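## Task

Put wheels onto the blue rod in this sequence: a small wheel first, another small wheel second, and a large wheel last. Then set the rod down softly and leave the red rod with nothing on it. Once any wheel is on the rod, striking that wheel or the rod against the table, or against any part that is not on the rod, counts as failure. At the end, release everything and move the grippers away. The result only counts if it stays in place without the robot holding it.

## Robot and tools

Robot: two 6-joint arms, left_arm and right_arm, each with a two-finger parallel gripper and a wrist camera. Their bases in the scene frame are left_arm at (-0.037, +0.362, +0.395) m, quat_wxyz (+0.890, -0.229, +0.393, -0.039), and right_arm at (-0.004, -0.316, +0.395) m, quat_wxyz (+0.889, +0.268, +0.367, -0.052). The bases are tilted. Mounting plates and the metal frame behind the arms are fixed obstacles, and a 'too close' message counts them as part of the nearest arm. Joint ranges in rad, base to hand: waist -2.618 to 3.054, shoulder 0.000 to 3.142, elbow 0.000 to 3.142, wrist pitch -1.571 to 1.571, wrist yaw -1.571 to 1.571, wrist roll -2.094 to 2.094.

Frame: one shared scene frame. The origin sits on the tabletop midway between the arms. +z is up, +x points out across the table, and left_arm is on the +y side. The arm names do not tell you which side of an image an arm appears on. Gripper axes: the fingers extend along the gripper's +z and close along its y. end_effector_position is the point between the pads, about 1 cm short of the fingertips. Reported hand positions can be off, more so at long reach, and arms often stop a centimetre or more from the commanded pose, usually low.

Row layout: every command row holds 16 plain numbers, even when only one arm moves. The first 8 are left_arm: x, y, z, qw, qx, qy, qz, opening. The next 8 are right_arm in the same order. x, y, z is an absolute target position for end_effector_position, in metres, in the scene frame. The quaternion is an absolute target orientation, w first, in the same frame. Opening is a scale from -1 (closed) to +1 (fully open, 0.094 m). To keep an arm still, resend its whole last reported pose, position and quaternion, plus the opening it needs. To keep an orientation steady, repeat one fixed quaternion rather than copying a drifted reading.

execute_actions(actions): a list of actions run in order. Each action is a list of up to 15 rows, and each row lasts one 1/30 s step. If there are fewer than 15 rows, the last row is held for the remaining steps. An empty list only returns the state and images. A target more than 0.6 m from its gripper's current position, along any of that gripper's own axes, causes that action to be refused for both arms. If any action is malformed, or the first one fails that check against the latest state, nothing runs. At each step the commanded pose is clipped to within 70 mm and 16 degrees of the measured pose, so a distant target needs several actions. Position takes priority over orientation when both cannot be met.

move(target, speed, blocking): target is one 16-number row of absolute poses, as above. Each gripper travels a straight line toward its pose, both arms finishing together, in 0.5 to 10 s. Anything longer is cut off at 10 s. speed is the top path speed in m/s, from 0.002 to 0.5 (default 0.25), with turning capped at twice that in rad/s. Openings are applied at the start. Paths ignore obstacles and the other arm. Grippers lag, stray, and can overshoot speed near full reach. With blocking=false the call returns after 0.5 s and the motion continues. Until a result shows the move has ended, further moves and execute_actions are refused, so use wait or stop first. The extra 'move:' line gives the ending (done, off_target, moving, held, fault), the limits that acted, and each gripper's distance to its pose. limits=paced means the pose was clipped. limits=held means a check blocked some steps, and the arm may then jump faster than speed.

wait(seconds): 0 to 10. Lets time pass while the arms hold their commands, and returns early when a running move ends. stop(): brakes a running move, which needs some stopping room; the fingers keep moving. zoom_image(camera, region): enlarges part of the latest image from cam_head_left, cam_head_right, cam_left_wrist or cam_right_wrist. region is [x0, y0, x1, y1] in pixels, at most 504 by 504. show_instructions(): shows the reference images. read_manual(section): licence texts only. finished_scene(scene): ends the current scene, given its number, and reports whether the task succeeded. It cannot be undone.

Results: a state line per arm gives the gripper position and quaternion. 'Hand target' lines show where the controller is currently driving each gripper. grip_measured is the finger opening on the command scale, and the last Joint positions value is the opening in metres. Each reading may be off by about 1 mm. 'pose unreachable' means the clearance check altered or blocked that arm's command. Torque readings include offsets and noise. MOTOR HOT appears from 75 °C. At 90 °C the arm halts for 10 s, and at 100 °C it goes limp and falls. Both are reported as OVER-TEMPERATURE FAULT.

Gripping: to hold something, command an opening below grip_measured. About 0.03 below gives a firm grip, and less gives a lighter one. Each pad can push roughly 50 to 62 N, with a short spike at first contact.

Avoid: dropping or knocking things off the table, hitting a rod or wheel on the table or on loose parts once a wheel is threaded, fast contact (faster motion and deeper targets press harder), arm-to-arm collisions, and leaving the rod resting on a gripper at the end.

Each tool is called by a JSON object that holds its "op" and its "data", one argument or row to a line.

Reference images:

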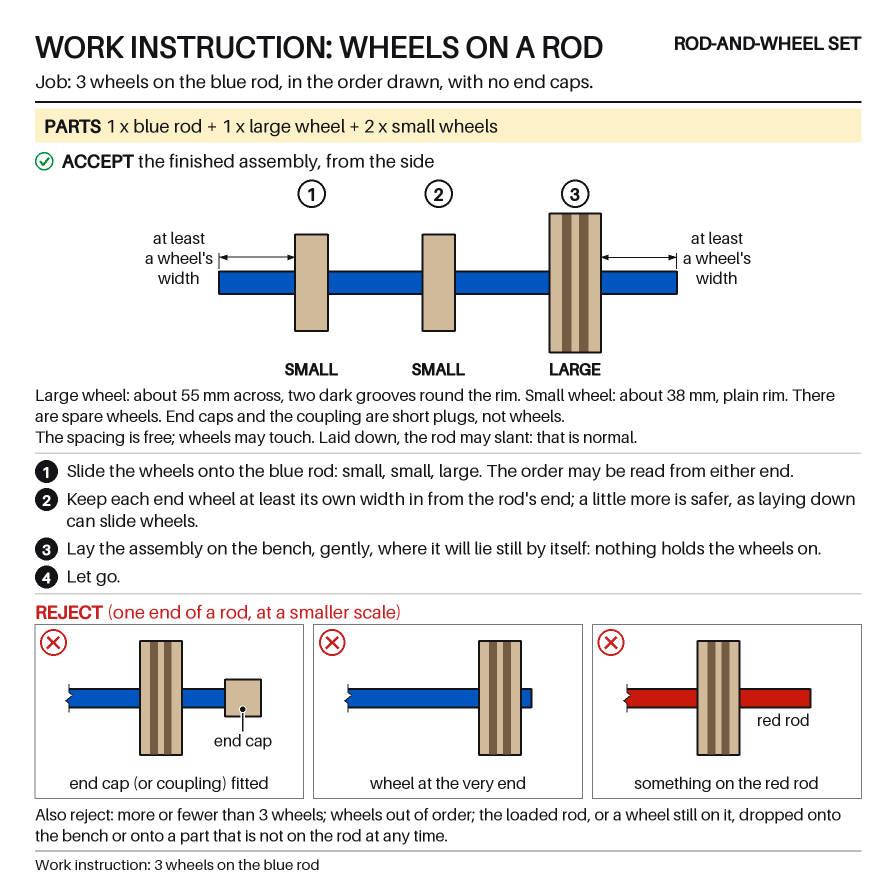

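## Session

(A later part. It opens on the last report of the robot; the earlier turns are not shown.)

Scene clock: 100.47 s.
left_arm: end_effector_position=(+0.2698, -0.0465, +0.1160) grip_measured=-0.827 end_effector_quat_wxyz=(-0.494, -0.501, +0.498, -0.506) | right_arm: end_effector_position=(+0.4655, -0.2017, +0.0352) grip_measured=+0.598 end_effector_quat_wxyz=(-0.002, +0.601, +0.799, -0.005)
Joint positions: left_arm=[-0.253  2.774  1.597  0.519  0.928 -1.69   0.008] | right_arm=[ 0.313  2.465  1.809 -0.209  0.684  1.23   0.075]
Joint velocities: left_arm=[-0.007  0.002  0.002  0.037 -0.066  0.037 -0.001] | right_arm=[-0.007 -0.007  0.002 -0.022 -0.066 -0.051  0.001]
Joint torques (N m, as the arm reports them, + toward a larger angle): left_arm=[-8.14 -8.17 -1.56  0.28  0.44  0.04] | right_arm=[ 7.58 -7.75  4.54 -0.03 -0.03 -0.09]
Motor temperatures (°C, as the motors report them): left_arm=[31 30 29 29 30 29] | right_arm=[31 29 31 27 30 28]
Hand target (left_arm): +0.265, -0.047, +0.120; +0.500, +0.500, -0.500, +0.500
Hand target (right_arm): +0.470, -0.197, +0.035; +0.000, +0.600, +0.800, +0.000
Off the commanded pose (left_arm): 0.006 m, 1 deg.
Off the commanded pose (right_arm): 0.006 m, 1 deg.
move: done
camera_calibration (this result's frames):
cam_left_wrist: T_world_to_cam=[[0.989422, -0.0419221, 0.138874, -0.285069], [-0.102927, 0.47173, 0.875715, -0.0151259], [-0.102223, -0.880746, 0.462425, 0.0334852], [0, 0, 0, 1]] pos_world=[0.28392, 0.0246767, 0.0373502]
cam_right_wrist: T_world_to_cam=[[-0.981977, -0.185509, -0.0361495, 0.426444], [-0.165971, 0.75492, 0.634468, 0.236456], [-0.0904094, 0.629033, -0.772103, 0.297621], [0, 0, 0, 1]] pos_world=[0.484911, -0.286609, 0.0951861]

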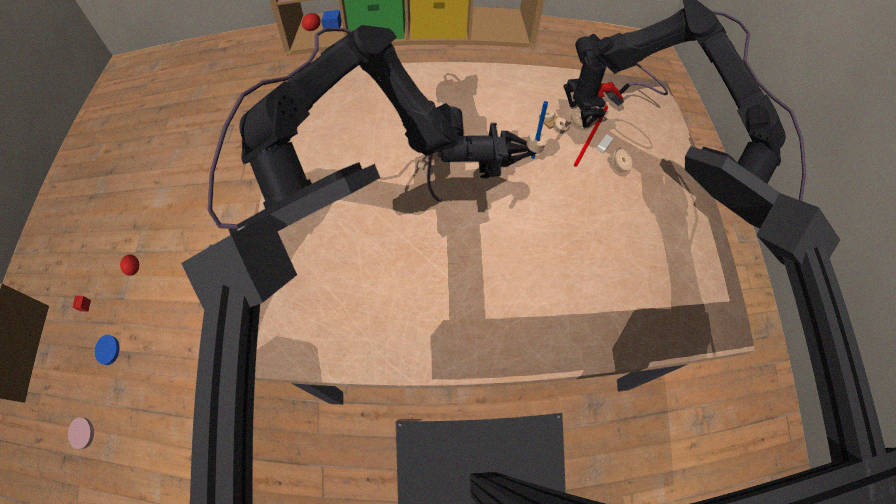

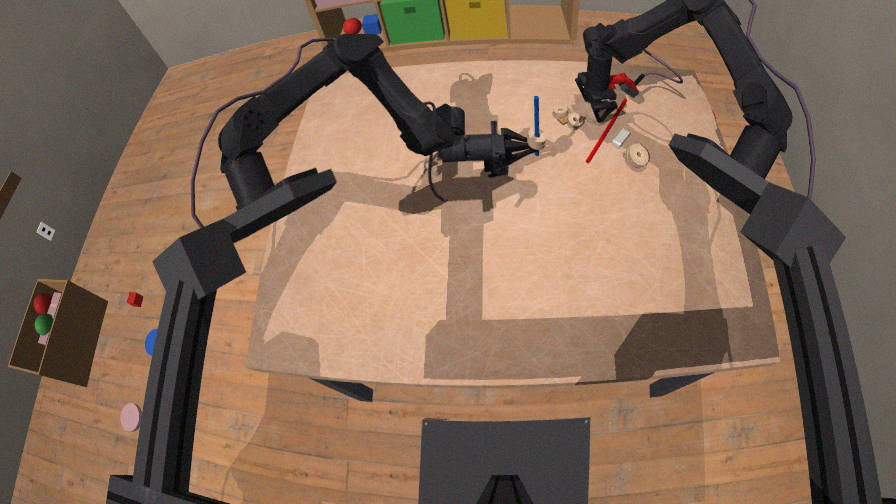

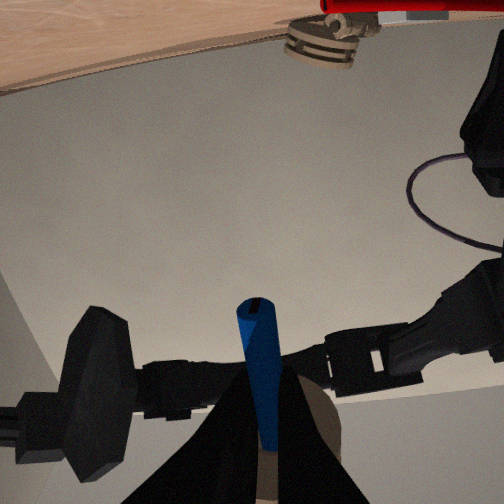

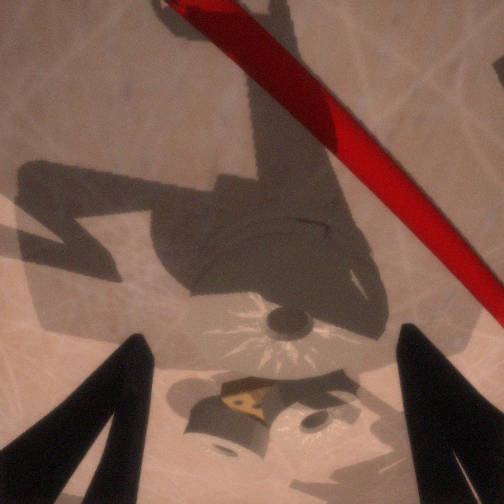

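{"op": "move", "data": {
  "target": [0.265,-0.047,0.12,0.5,0.5,-0.5,0.5,-1, 0.466,-0.198,0.03,0,0.6,0.8,0,0.6],
  "speed": 0.03
}}

{"op": "move", "data": {
  "target": [0.265,-0.047,0.12,0.5,0.5,-0.5,0.5,-1, 0.466,-0.198,0.009,0,0.6,0.8,0,0.6],
  "speed": 0.03
}}

Scene clock: 101.40 s.
left_arm: end_effector_position=(+0.2698, -0.0465, +0.1160) grip_measured=-0.827 end_effector_quat_wxyz=(-0.494, -0.501, +0.498, -0.506) | right_arm: end_effector_position=(+0.4667, -0.2051, +0.0327) grip_measured=+0.598 end_effector_quat_wxyz=(-0.001, +0.603, +0.798, -0.005)
Joint positions: left_arm=[-0.253  2.774  1.597  0.519  0.928 -1.69   0.008] | right_arm=[ 0.305  2.465  1.81  -0.201  0.679  1.224  0.075]
Joint velocities: left_arm=[ 0.007  0.007 -0.007  0.051  0.037  0.007  0.001] | right_arm=[-0.007 -0.022  0.002 -0.051 -0.007  0.037 -0.   ]
Joint torques (N m, as the arm reports them, + toward a larger angle): left_arm=[-8.2  -8.17 -1.62  0.28  0.45  0.05] | right_arm=[ 7.45 -7.46  3.34  0.08 -0.02 -0.03]
Motor temperatures (°C, as the motors report them): left_arm=[31 30 29 29 30 29] | right_arm=[31 30 31 27 30 28]
Hand target (left_arm): +0.265, -0.047, +0.120; +0.500, +0.500, -0.500, +0.500
Hand target (right_arm): +0.466, -0.198, +0.030; -0.000, +0.600, +0.800, -0.000
Off the commanded pose (left_arm): 0.006 m, 1 deg.
Off the commanded pose (right_arm): 0.008 m, 1 deg.
move: done
camera_calibration (this result's frames):
cam_left_wrist: T_world_to_cam=[[0.989422, -0.0419221, 0.138874, -0.285069], [-0.102927, 0.47173, 0.875715, -0.0151259], [-0.102223, -0.880746, 0.462425, 0.0334852], [0, 0, 0, 1]] pos_world=[0.28392, 0.0246767, 0.0373502]
cam_right_wrist: T_world_to_cam=[[-0.982514, -0.182017, -0.039186, 0.427944], [-0.165325, 0.756079, 0.633255, 0.240749], [-0.0856357, 0.628661, -0.77295, 0.295679], [0, 0, 0, 1]] pos_world=[0.485584, -0.290014, 0.0928586]

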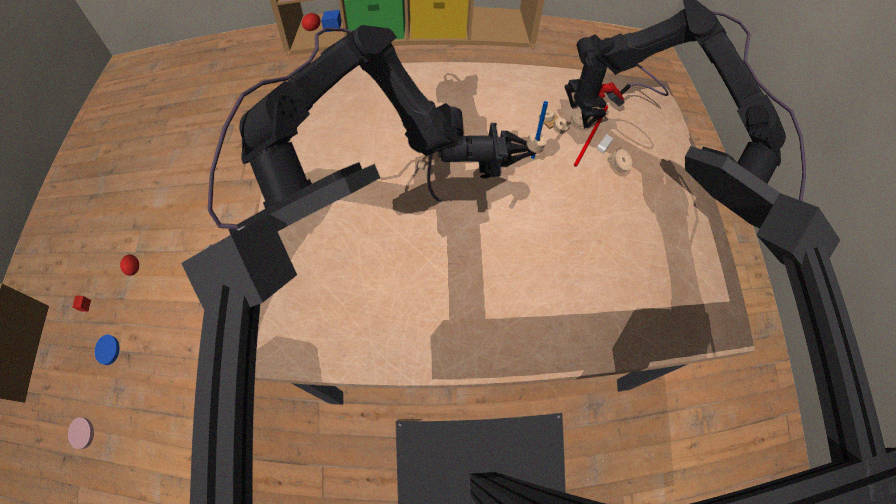

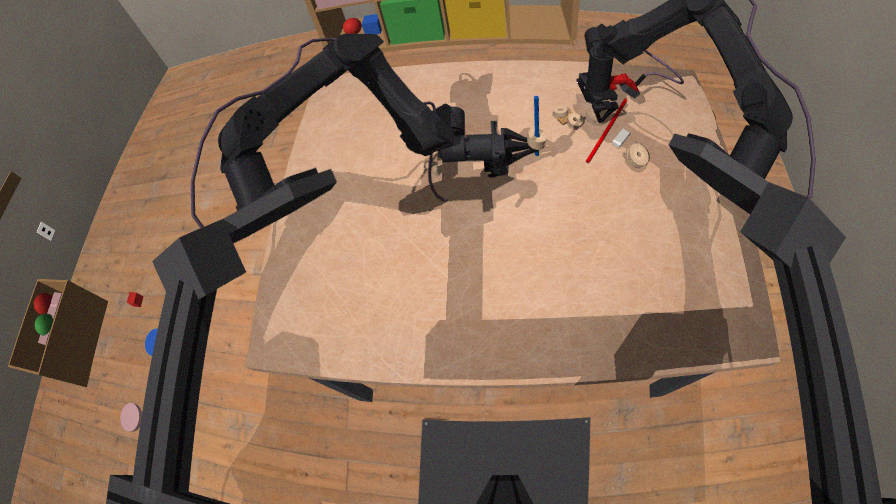

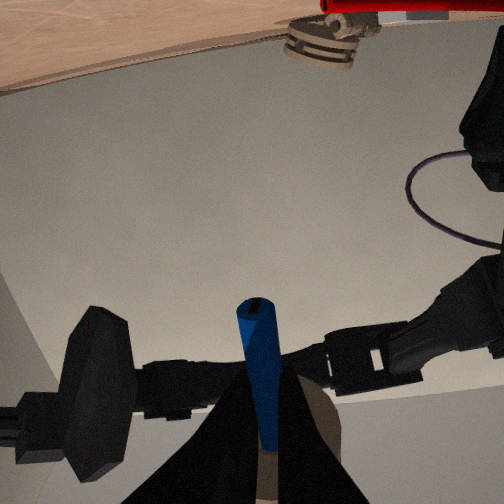

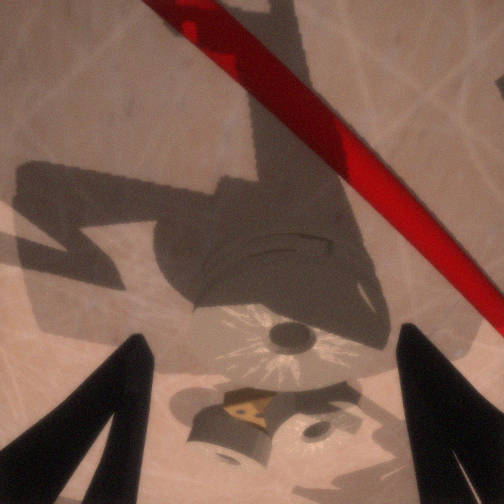

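Scene clock: 102.50 s.
left_arm: end_effector_position=(+0.2698, -0.0465, +0.1160) grip_measured=-0.827 end_effector_quat_wxyz=(-0.494, -0.501, +0.498, -0.506) | right_arm: end_effector_position=(+0.4649, -0.2020, +0.0144) grip_measured=+0.598 end_effector_quat_wxyz=(-0.003, +0.600, +0.800, -0.003)
Joint positions: left_arm=[-0.253  2.774  1.597  0.519  0.928 -1.69   0.008] | right_arm=[ 0.286  2.523  1.864 -0.189  0.662  1.2    0.075]
Joint velocities: left_arm=[-0.012 -0.012  0.002 -0.095 -0.066 -0.081 -0.002] | right_arm=[ 0.007 -0.012 -0.007 -0.154  0.007  0.037  0.001]
Joint torques (N m, as the arm reports them, + toward a larger angle): left_arm=[-8.18 -8.15 -1.6   0.27  0.44  0.04] | right_arm=[ 7.11 -7.25  4.52  0.13 -0.04 -0.03]
Motor temperatures (°C, as the motors report them): left_arm=[31 30 29 29 30 29] | right_arm=[31 30 31 27 30 28]
Hand target (left_arm): +0.265, -0.047, +0.120; +0.500, +0.500, -0.500, +0.500
Hand target (right_arm): +0.466, -0.198, +0.009; +0.000, +0.600, +0.800, +0.000
Off the commanded pose (left_arm): 0.006 m, 1 deg.
Off the commanded pose (right_arm): 0.007 m, 1 deg.
move: done
camera_calibration (this result's frames):
cam_left_wrist: T_world_to_cam=[[0.989422, -0.0419221, 0.138874, -0.285069], [-0.102927, 0.47173, 0.875715, -0.0151259], [-0.102223, -0.880746, 0.462425, 0.0334852], [0, 0, 0, 1]] pos_world=[0.28392, 0.0246767, 0.0373502]
cam_right_wrist: T_world_to_cam=[[-0.981231, -0.189068, -0.0379268, 0.424034], [-0.169451, 0.751523, 0.637573, 0.250629], [-0.0920418, 0.632033, -0.769456, 0.283032], [0, 0, 0, 1]] pos_world=[0.484595, -0.287068, 0.0740685]

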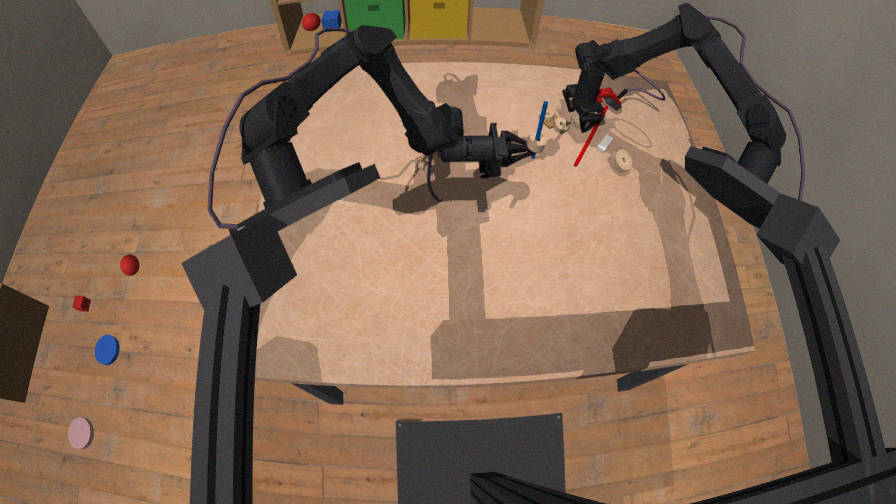

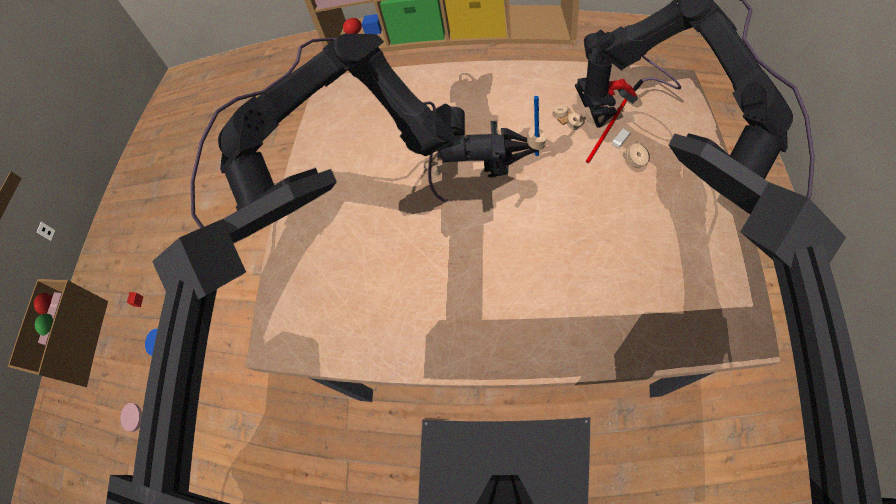

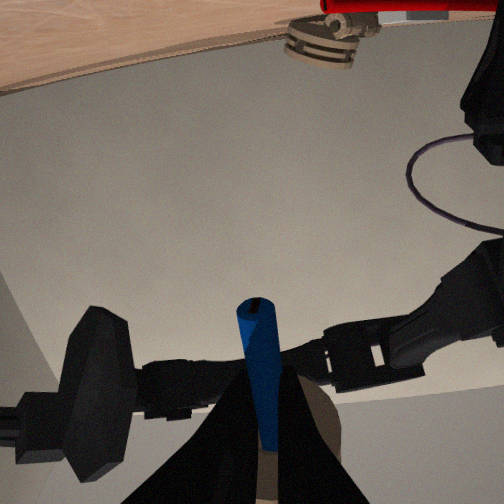

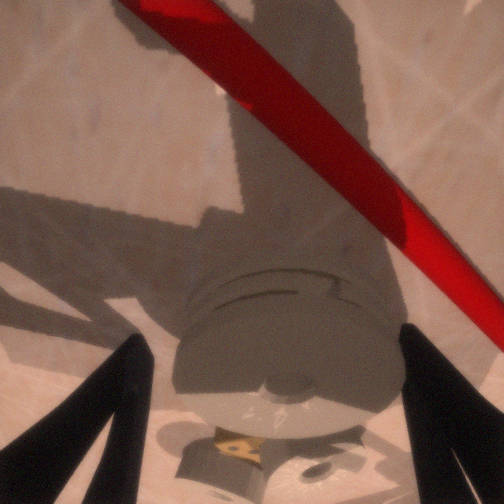

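Looks flat. Close.

{"op": "move", "data": {
  "target": [0.265,-0.047,0.12,0.5,0.5,-0.5,0.5,-1, 0.466,-0.198,0.009,0,0.6,0.8,0,0.08],
  "speed": 0.03
}}

{"op": "move", "data": {
  "target": [0.265,-0.047,0.12,0.5,0.5,-0.5,0.5,-1, 0.44,-0.198,0.10,0,0.6,0.8,0,0.08],
  "speed": 0.08
}}

{"op": "move", "data": {
  "target": [0.265,-0.047,0.12,0.5,0.5,-0.5,0.5,-1, 0.25,-0.10,0.31,0,0.383,0.924,0,0.08],
  "speed": 0.2
}}

{"op": "move", "data": {
  "target": [0.265,-0.047,0.12,0.5,0.5,-0.5,0.5,-1, 0.254,-0.03,0.32,0,0.383,0.924,0,0.08],
  "speed": 0.08
}}

Scene clock: 103.37 s.
left_arm: end_effector_position=(+0.2698, -0.0465, +0.1160) grip_measured=-0.827 end_effector_quat_wxyz=(-0.494, -0.501, +0.498, -0.506) | right_arm: end_effector_position=(+0.4651, -0.2020, +0.0143) grip_measured=+0.181 end_effector_quat_wxyz=(-0.003, +0.600, +0.800, -0.003)
Joint positions: left_arm=[-0.253  2.774  1.597  0.519  0.928 -1.69   0.008] | right_arm=[ 0.285  2.523  1.864 -0.188  0.661  1.199  0.055]
Joint velocities: left_arm=[-0.007  0.002 -0.017  0.037  0.037  0.007  0.001] | right_arm=[-0.007 -0.017  0.012 -0.081  0.051  0.022  0.   ]
Joint torques (N m, as the arm reports them, + toward a larger angle): left_arm=[-8.17 -8.17 -1.58  0.28  0.44  0.05] | right_arm=[ 6.98 -7.36  4.43  0.09  0.    0.  ]
Motor temperatures (°C, as the motors report them): left_arm=[31 30 29 29 30 29] | right_arm=[31 30 31 27 30 28]
Hand target (left_arm): +0.265, -0.047, +0.120; +0.500, +0.500, -0.500, +0.500
Hand target (right_arm): +0.466, -0.198, +0.009; -0.000, +0.600, +0.800, -0.000
Off the commanded pose (left_arm): 0.006 m, 1 deg.
Off the commanded pose (right_arm): 0.007 m, 0 deg.
move: done
camera_calibration (this result's frames):
cam_left_wrist: T_world_to_cam=[[0.989422, -0.0419221, 0.138874, -0.285069], [-0.102927, 0.47173, 0.875715, -0.0151259], [-0.102223, -0.880746, 0.462425, 0.0334852], [0, 0, 0, 1]] pos_world=[0.28392, 0.0246767, 0.0373502]
cam_right_wrist: T_world_to_cam=[[-0.9812, -0.189097, -0.0385809, 0.424143], [-0.169818, 0.750969, 0.638128, 0.250784], [-0.0916947, 0.632683, -0.768963, 0.282917], [0, 0, 0, 1]] pos_world=[0.484699, -0.287124, 0.0738845]

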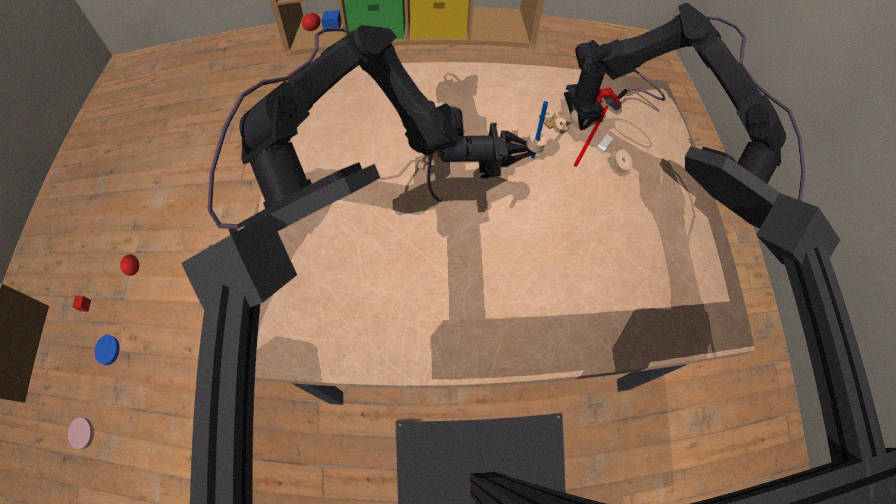

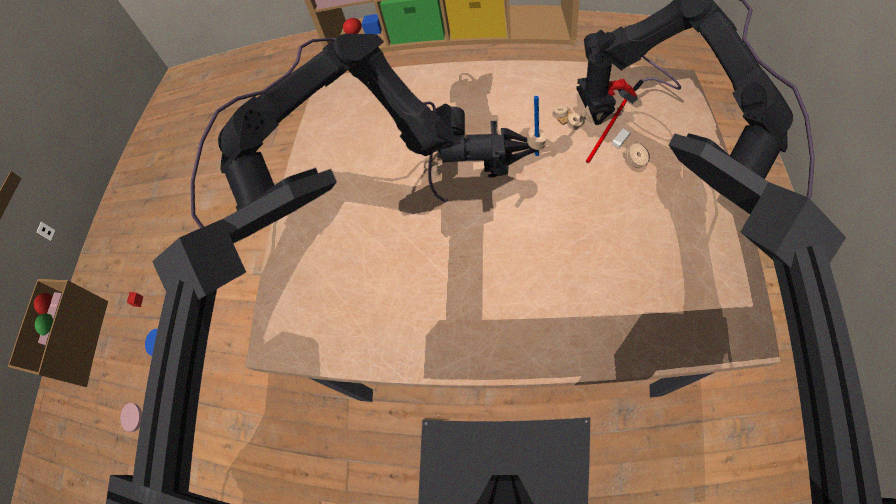

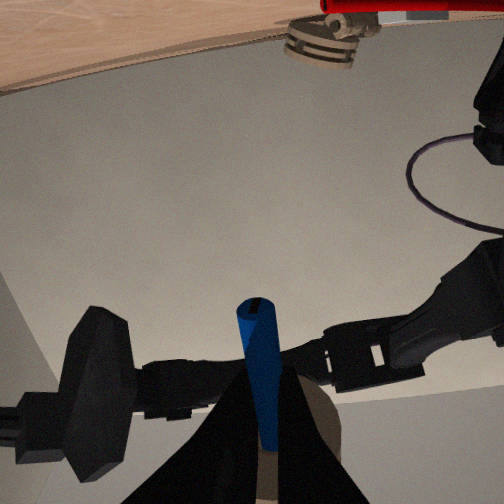

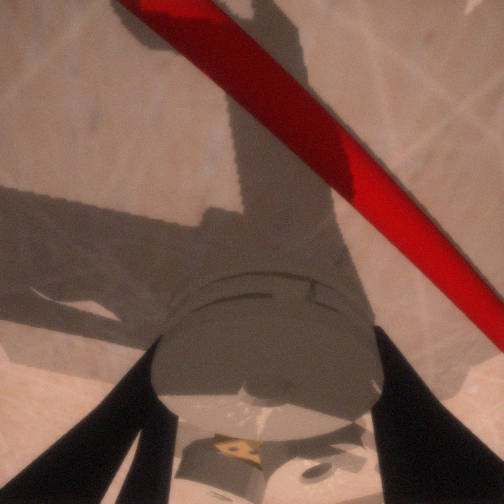

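Scene clock: 104.87 s.
left_arm: end_effector_position=(+0.2698, -0.0465, +0.1160) grip_measured=-0.827 end_effector_quat_wxyz=(-0.494, -0.501, +0.498, -0.506) | right_arm: end_effector_position=(+0.4370, -0.2030, +0.0888) grip_measured=+0.181 end_effector_quat_wxyz=(-0.007, +0.601, +0.799, -0.004)
Joint positions: left_arm=[-0.253  2.774  1.597  0.519  0.928 -1.69   0.008] | right_arm=[ 0.379  2.267  1.526 -0.175  0.717  1.302  0.055]
Joint velocities: left_arm=[-0.012 -0.012 -0.007 -0.066 -0.037  0.007  0.   ] | right_arm=[-0.012  0.002 -0.022 -0.007 -0.007  0.022 -0.   ]
Joint torques (N m, as the arm reports them, + toward a larger angle): left_arm=[-8.18 -8.18 -1.57  0.27  0.44  0.05] | right_arm=[ 8.13 -9.43  1.31 -0.08  0.2   0.06]
Motor temperatures (°C, as the motors report them): left_arm=[31 30 29 29 30 29] | right_arm=[31 30 31 27 30 28]
Hand target (left_arm): +0.265, -0.047, +0.120; +0.500, +0.500, -0.500, +0.500
Hand target (right_arm): +0.440, -0.199, +0.100; +0.000, +0.600, +0.800, -0.000
Off the commanded pose (left_arm): 0.006 m, 1 deg.
Off the commanded pose (right_arm): 0.013 m, 1 deg.
move: off_target (right_arm)
camera_calibration (this result's frames):
cam_left_wrist: T_world_to_cam=[[0.989422, -0.0419221, 0.138874, -0.285069], [-0.102927, 0.47173, 0.875715, -0.0151259], [-0.102223, -0.880746, 0.462425, 0.0334852], [0, 0, 0, 1]] pos_world=[0.28392, 0.0246767, 0.0373502]
cam_right_wrist: T_world_to_cam=[[-0.982031, -0.186002, -0.0319178, 0.399679], [-0.162807, 0.749449, 0.641732, 0.19548], [-0.0954429, 0.635397, -0.766264, 0.340255], [0, 0, 0, 1]] pos_world=[0.456798, -0.288358, 0.148036]

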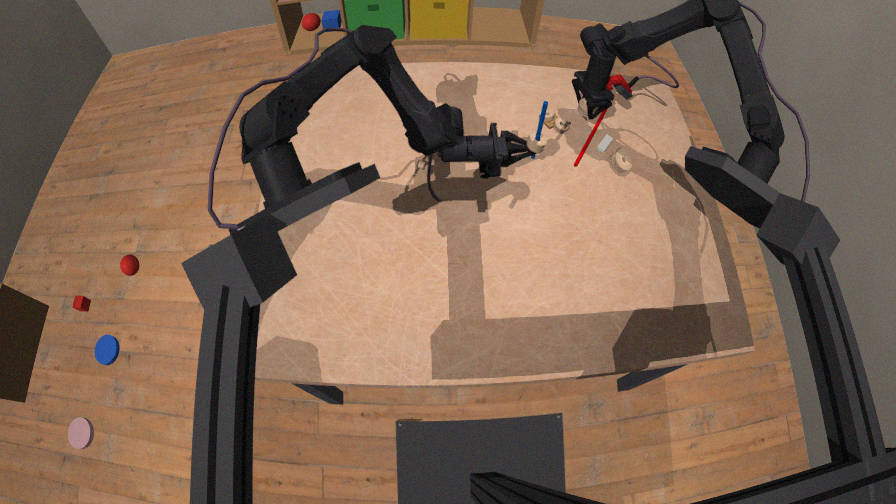

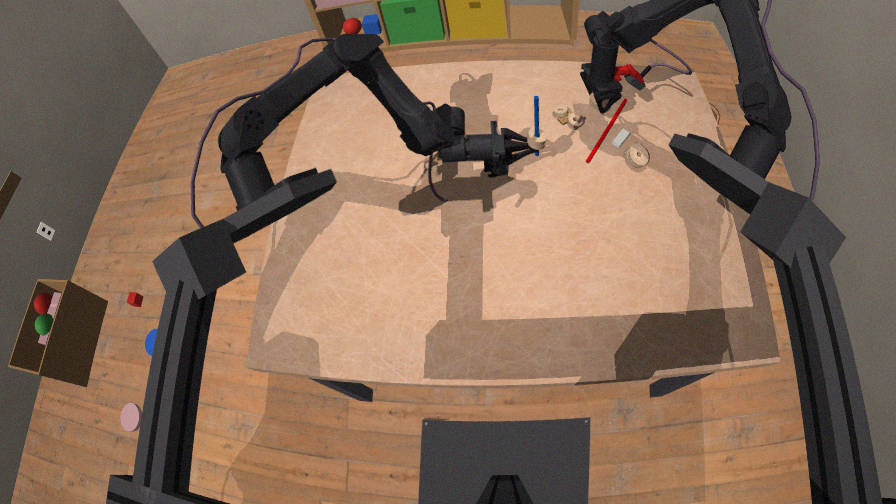

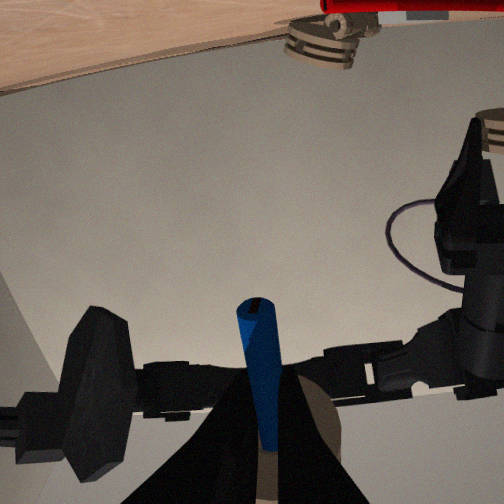

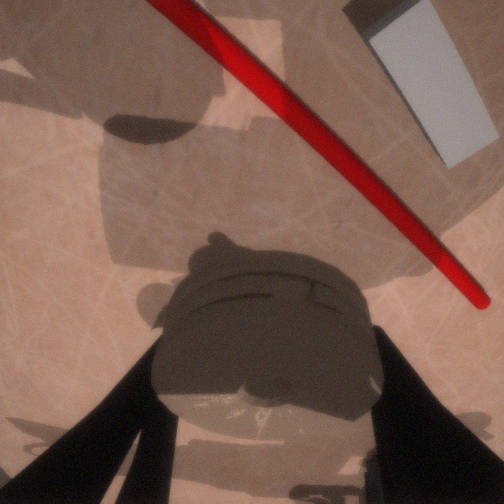

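Scene clock: 107.07 s.
left_arm: end_effector_position=(+0.2698, -0.0465, +0.1160) grip_measured=-0.827 end_effector_quat_wxyz=(-0.494, -0.501, +0.498, -0.506) | right_arm: end_effector_position=(+0.2490, -0.1099, +0.3051) grip_measured=+0.181 end_effector_quat_wxyz=(-0.001, +0.388, +0.922, -0.000)
Joint positions: left_arm=[-0.253  2.774  1.597  0.519  0.928 -1.69   0.008] | right_arm=[ 1.101  2.088  1.084 -0.709  0.935  1.853  0.055]
Joint velocities: left_arm=[-0.002 -0.012 -0.002 -0.095 -0.037 -0.007 -0.   ] | right_arm=[-0.012 -0.017 -0.007 -0.095 -0.007  0.022 -0.   ]
Joint torques (N m, as the arm reports them, + toward a larger angle): left_arm=[-8.22 -8.14 -1.62  0.28  0.44  0.04] | right_arm=[ 7.38 -4.08  5.39 -0.3   0.08  0.06]
Motor temperatures (°C, as the motors report them): left_arm=[31 30 29 29 30 29] | right_arm=[31 30 31 27 30 28]
Hand target (left_arm): +0.265, -0.047, +0.120; +0.500, +0.500, -0.500, +0.500
Hand target (right_arm): +0.250, -0.107, +0.309; +0.005, +0.382, +0.924, -0.000
Off the commanded pose (left_arm): 0.006 m, 1 deg.
Off the commanded pose (right_arm): 0.011 m, 1 deg.
move: off_target (right_arm)
camera_calibration (this result's frames):
cam_left_wrist: T_world_to_cam=[[0.989422, -0.0419221, 0.138874, -0.285069], [-0.102927, 0.47173, 0.875715, -0.0151259], [-0.102223, -0.880746, 0.462425, 0.0334852], [0, 0, 0, 1]] pos_world=[0.28392, 0.0246767, 0.0373502]
cam_right_wrist: T_world_to_cam=[[-0.776807, -0.628124, -0.0450661, 0.14356], [-0.506275, 0.58035, 0.637871, 0.0244722], [-0.374508, 0.518319, -0.768823, 0.486266], [0, 0, 0, 1]] pos_world=[0.306018, -0.17607, 0.364712]

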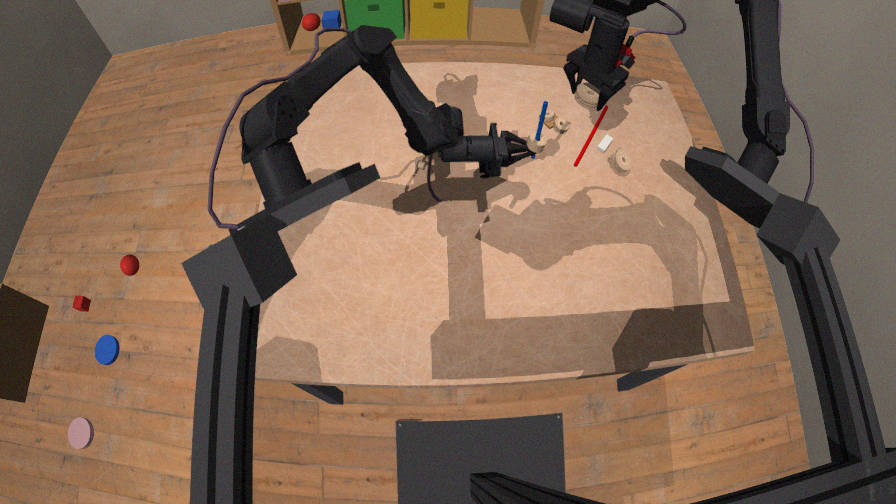

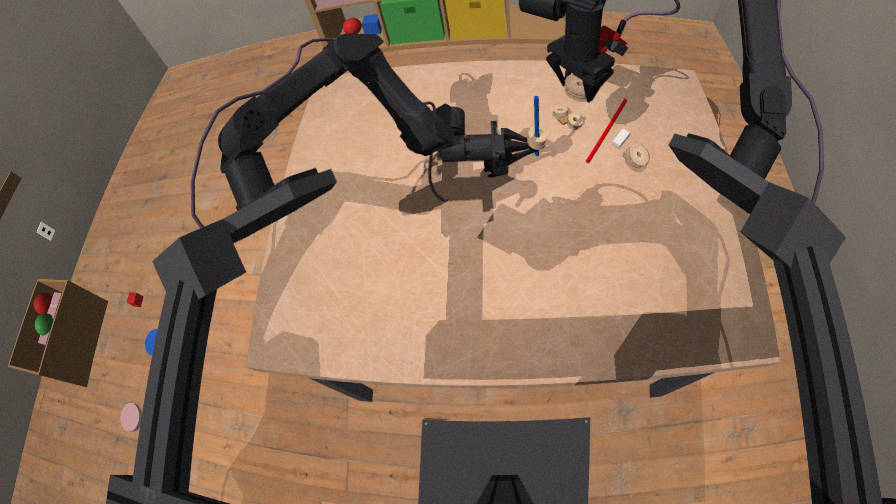

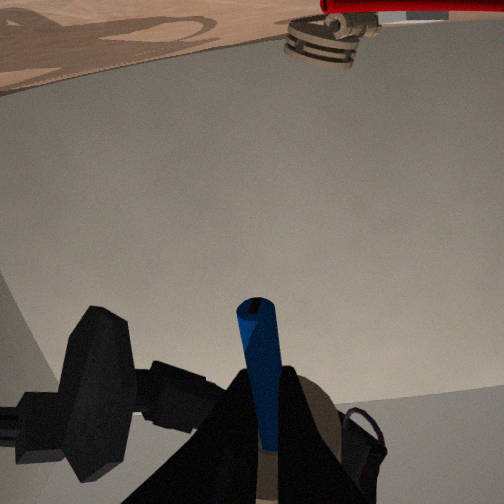

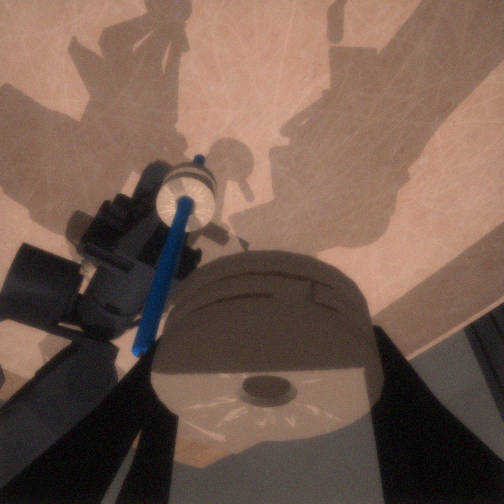

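Scene clock: 108.57 s.
left_arm: end_effector_position=(+0.2698, -0.0465, +0.1160) grip_measured=-0.827 end_effector_quat_wxyz=(-0.494, -0.501, +0.498, -0.506) | right_arm: end_effector_position=(+0.2562, -0.0366, +0.3109) grip_measured=+0.181 end_effector_quat_wxyz=(-0.001, +0.392, +0.920, -0.006)
Joint positions: left_arm=[-0.253  2.774  1.597  0.519  0.928 -1.69   0.008] | right_arm=[ 1.159  2.376  1.452 -0.884  0.924  1.972  0.055]
Joint velocities: left_arm=[-0.002 -0.002 -0.012 -0.007 -0.051  0.022  0.   ] | right_arm=[-0.007  0.002  0.012  0.022 -0.022  0.007 -0.001]
Joint torques (N m, as the arm reports them, + toward a larger angle): left_arm=[-8.13 -8.18 -1.59  0.29  0.45  0.04] | right_arm=[ 9.52 -5.13  5.81 -0.39 -0.07  0.06]
Motor temperatures (°C, as the motors report them): left_arm=[31 30 29 29 30 29] | right_arm=[31 30 31 27 30 28]
Hand target (left_arm): +0.265, -0.047, +0.120; +0.500, +0.500, -0.500, +0.500
Hand target (right_arm): +0.253, -0.030, +0.320; +0.001, +0.383, +0.924, +0.001
Off the commanded pose (left_arm): 0.006 m, 1 deg.
Off the commanded pose (right_arm): 0.011 m, 1 deg.
move: off_target (right_arm)
camera_calibration (this result's frames):
cam_left_wrist: T_world_to_cam=[[0.989422, -0.0419221, 0.138874, -0.285069], [-0.102927, 0.47173, 0.875715, -0.0151259], [-0.102223, -0.880746, 0.462425, 0.0334852], [0, 0, 0, 1]] pos_world=[0.28392, 0.0246767, 0.0373502]
cam_right_wrist: T_world_to_cam=[[-0.78267, -0.621472, -0.0346537, 0.194061], [-0.497679, 0.591388, 0.634489, -0.0188593], [-0.373823, 0.513841, -0.772155, 0.456134], [0, 0, 0, 1]] pos_world=[0.313013, -0.102624, 0.370897]

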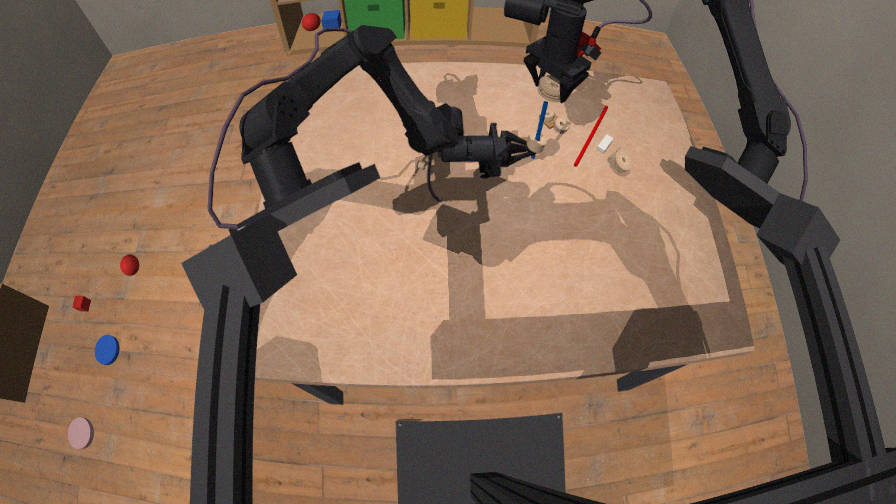

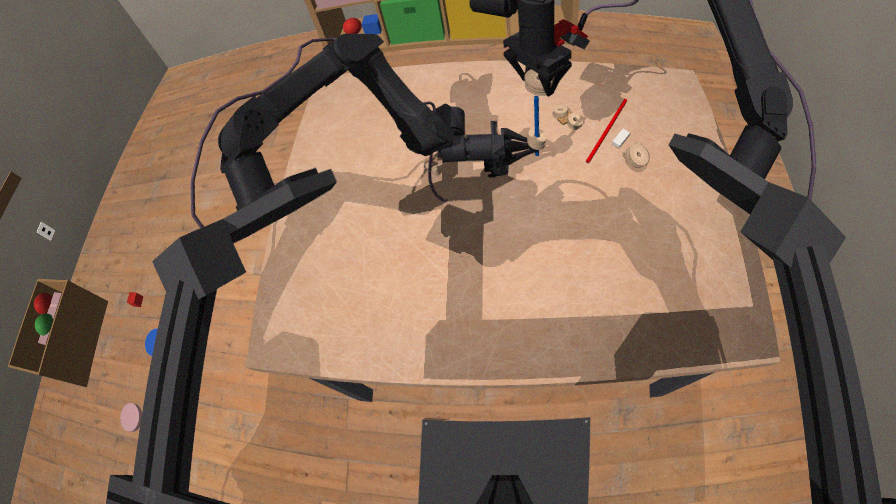

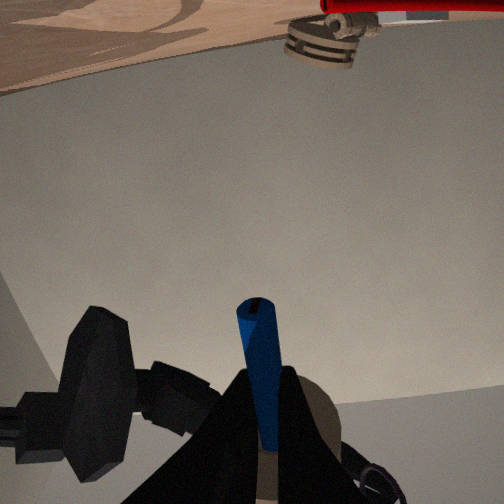

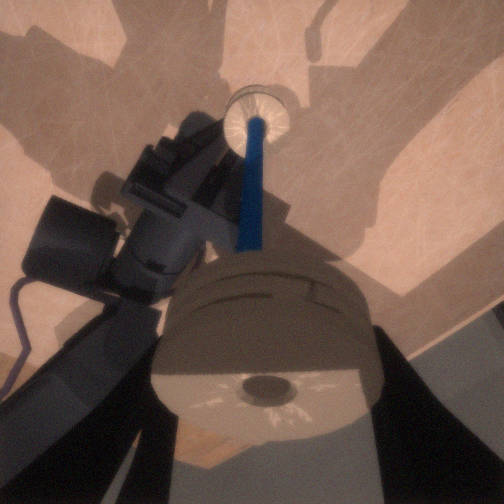

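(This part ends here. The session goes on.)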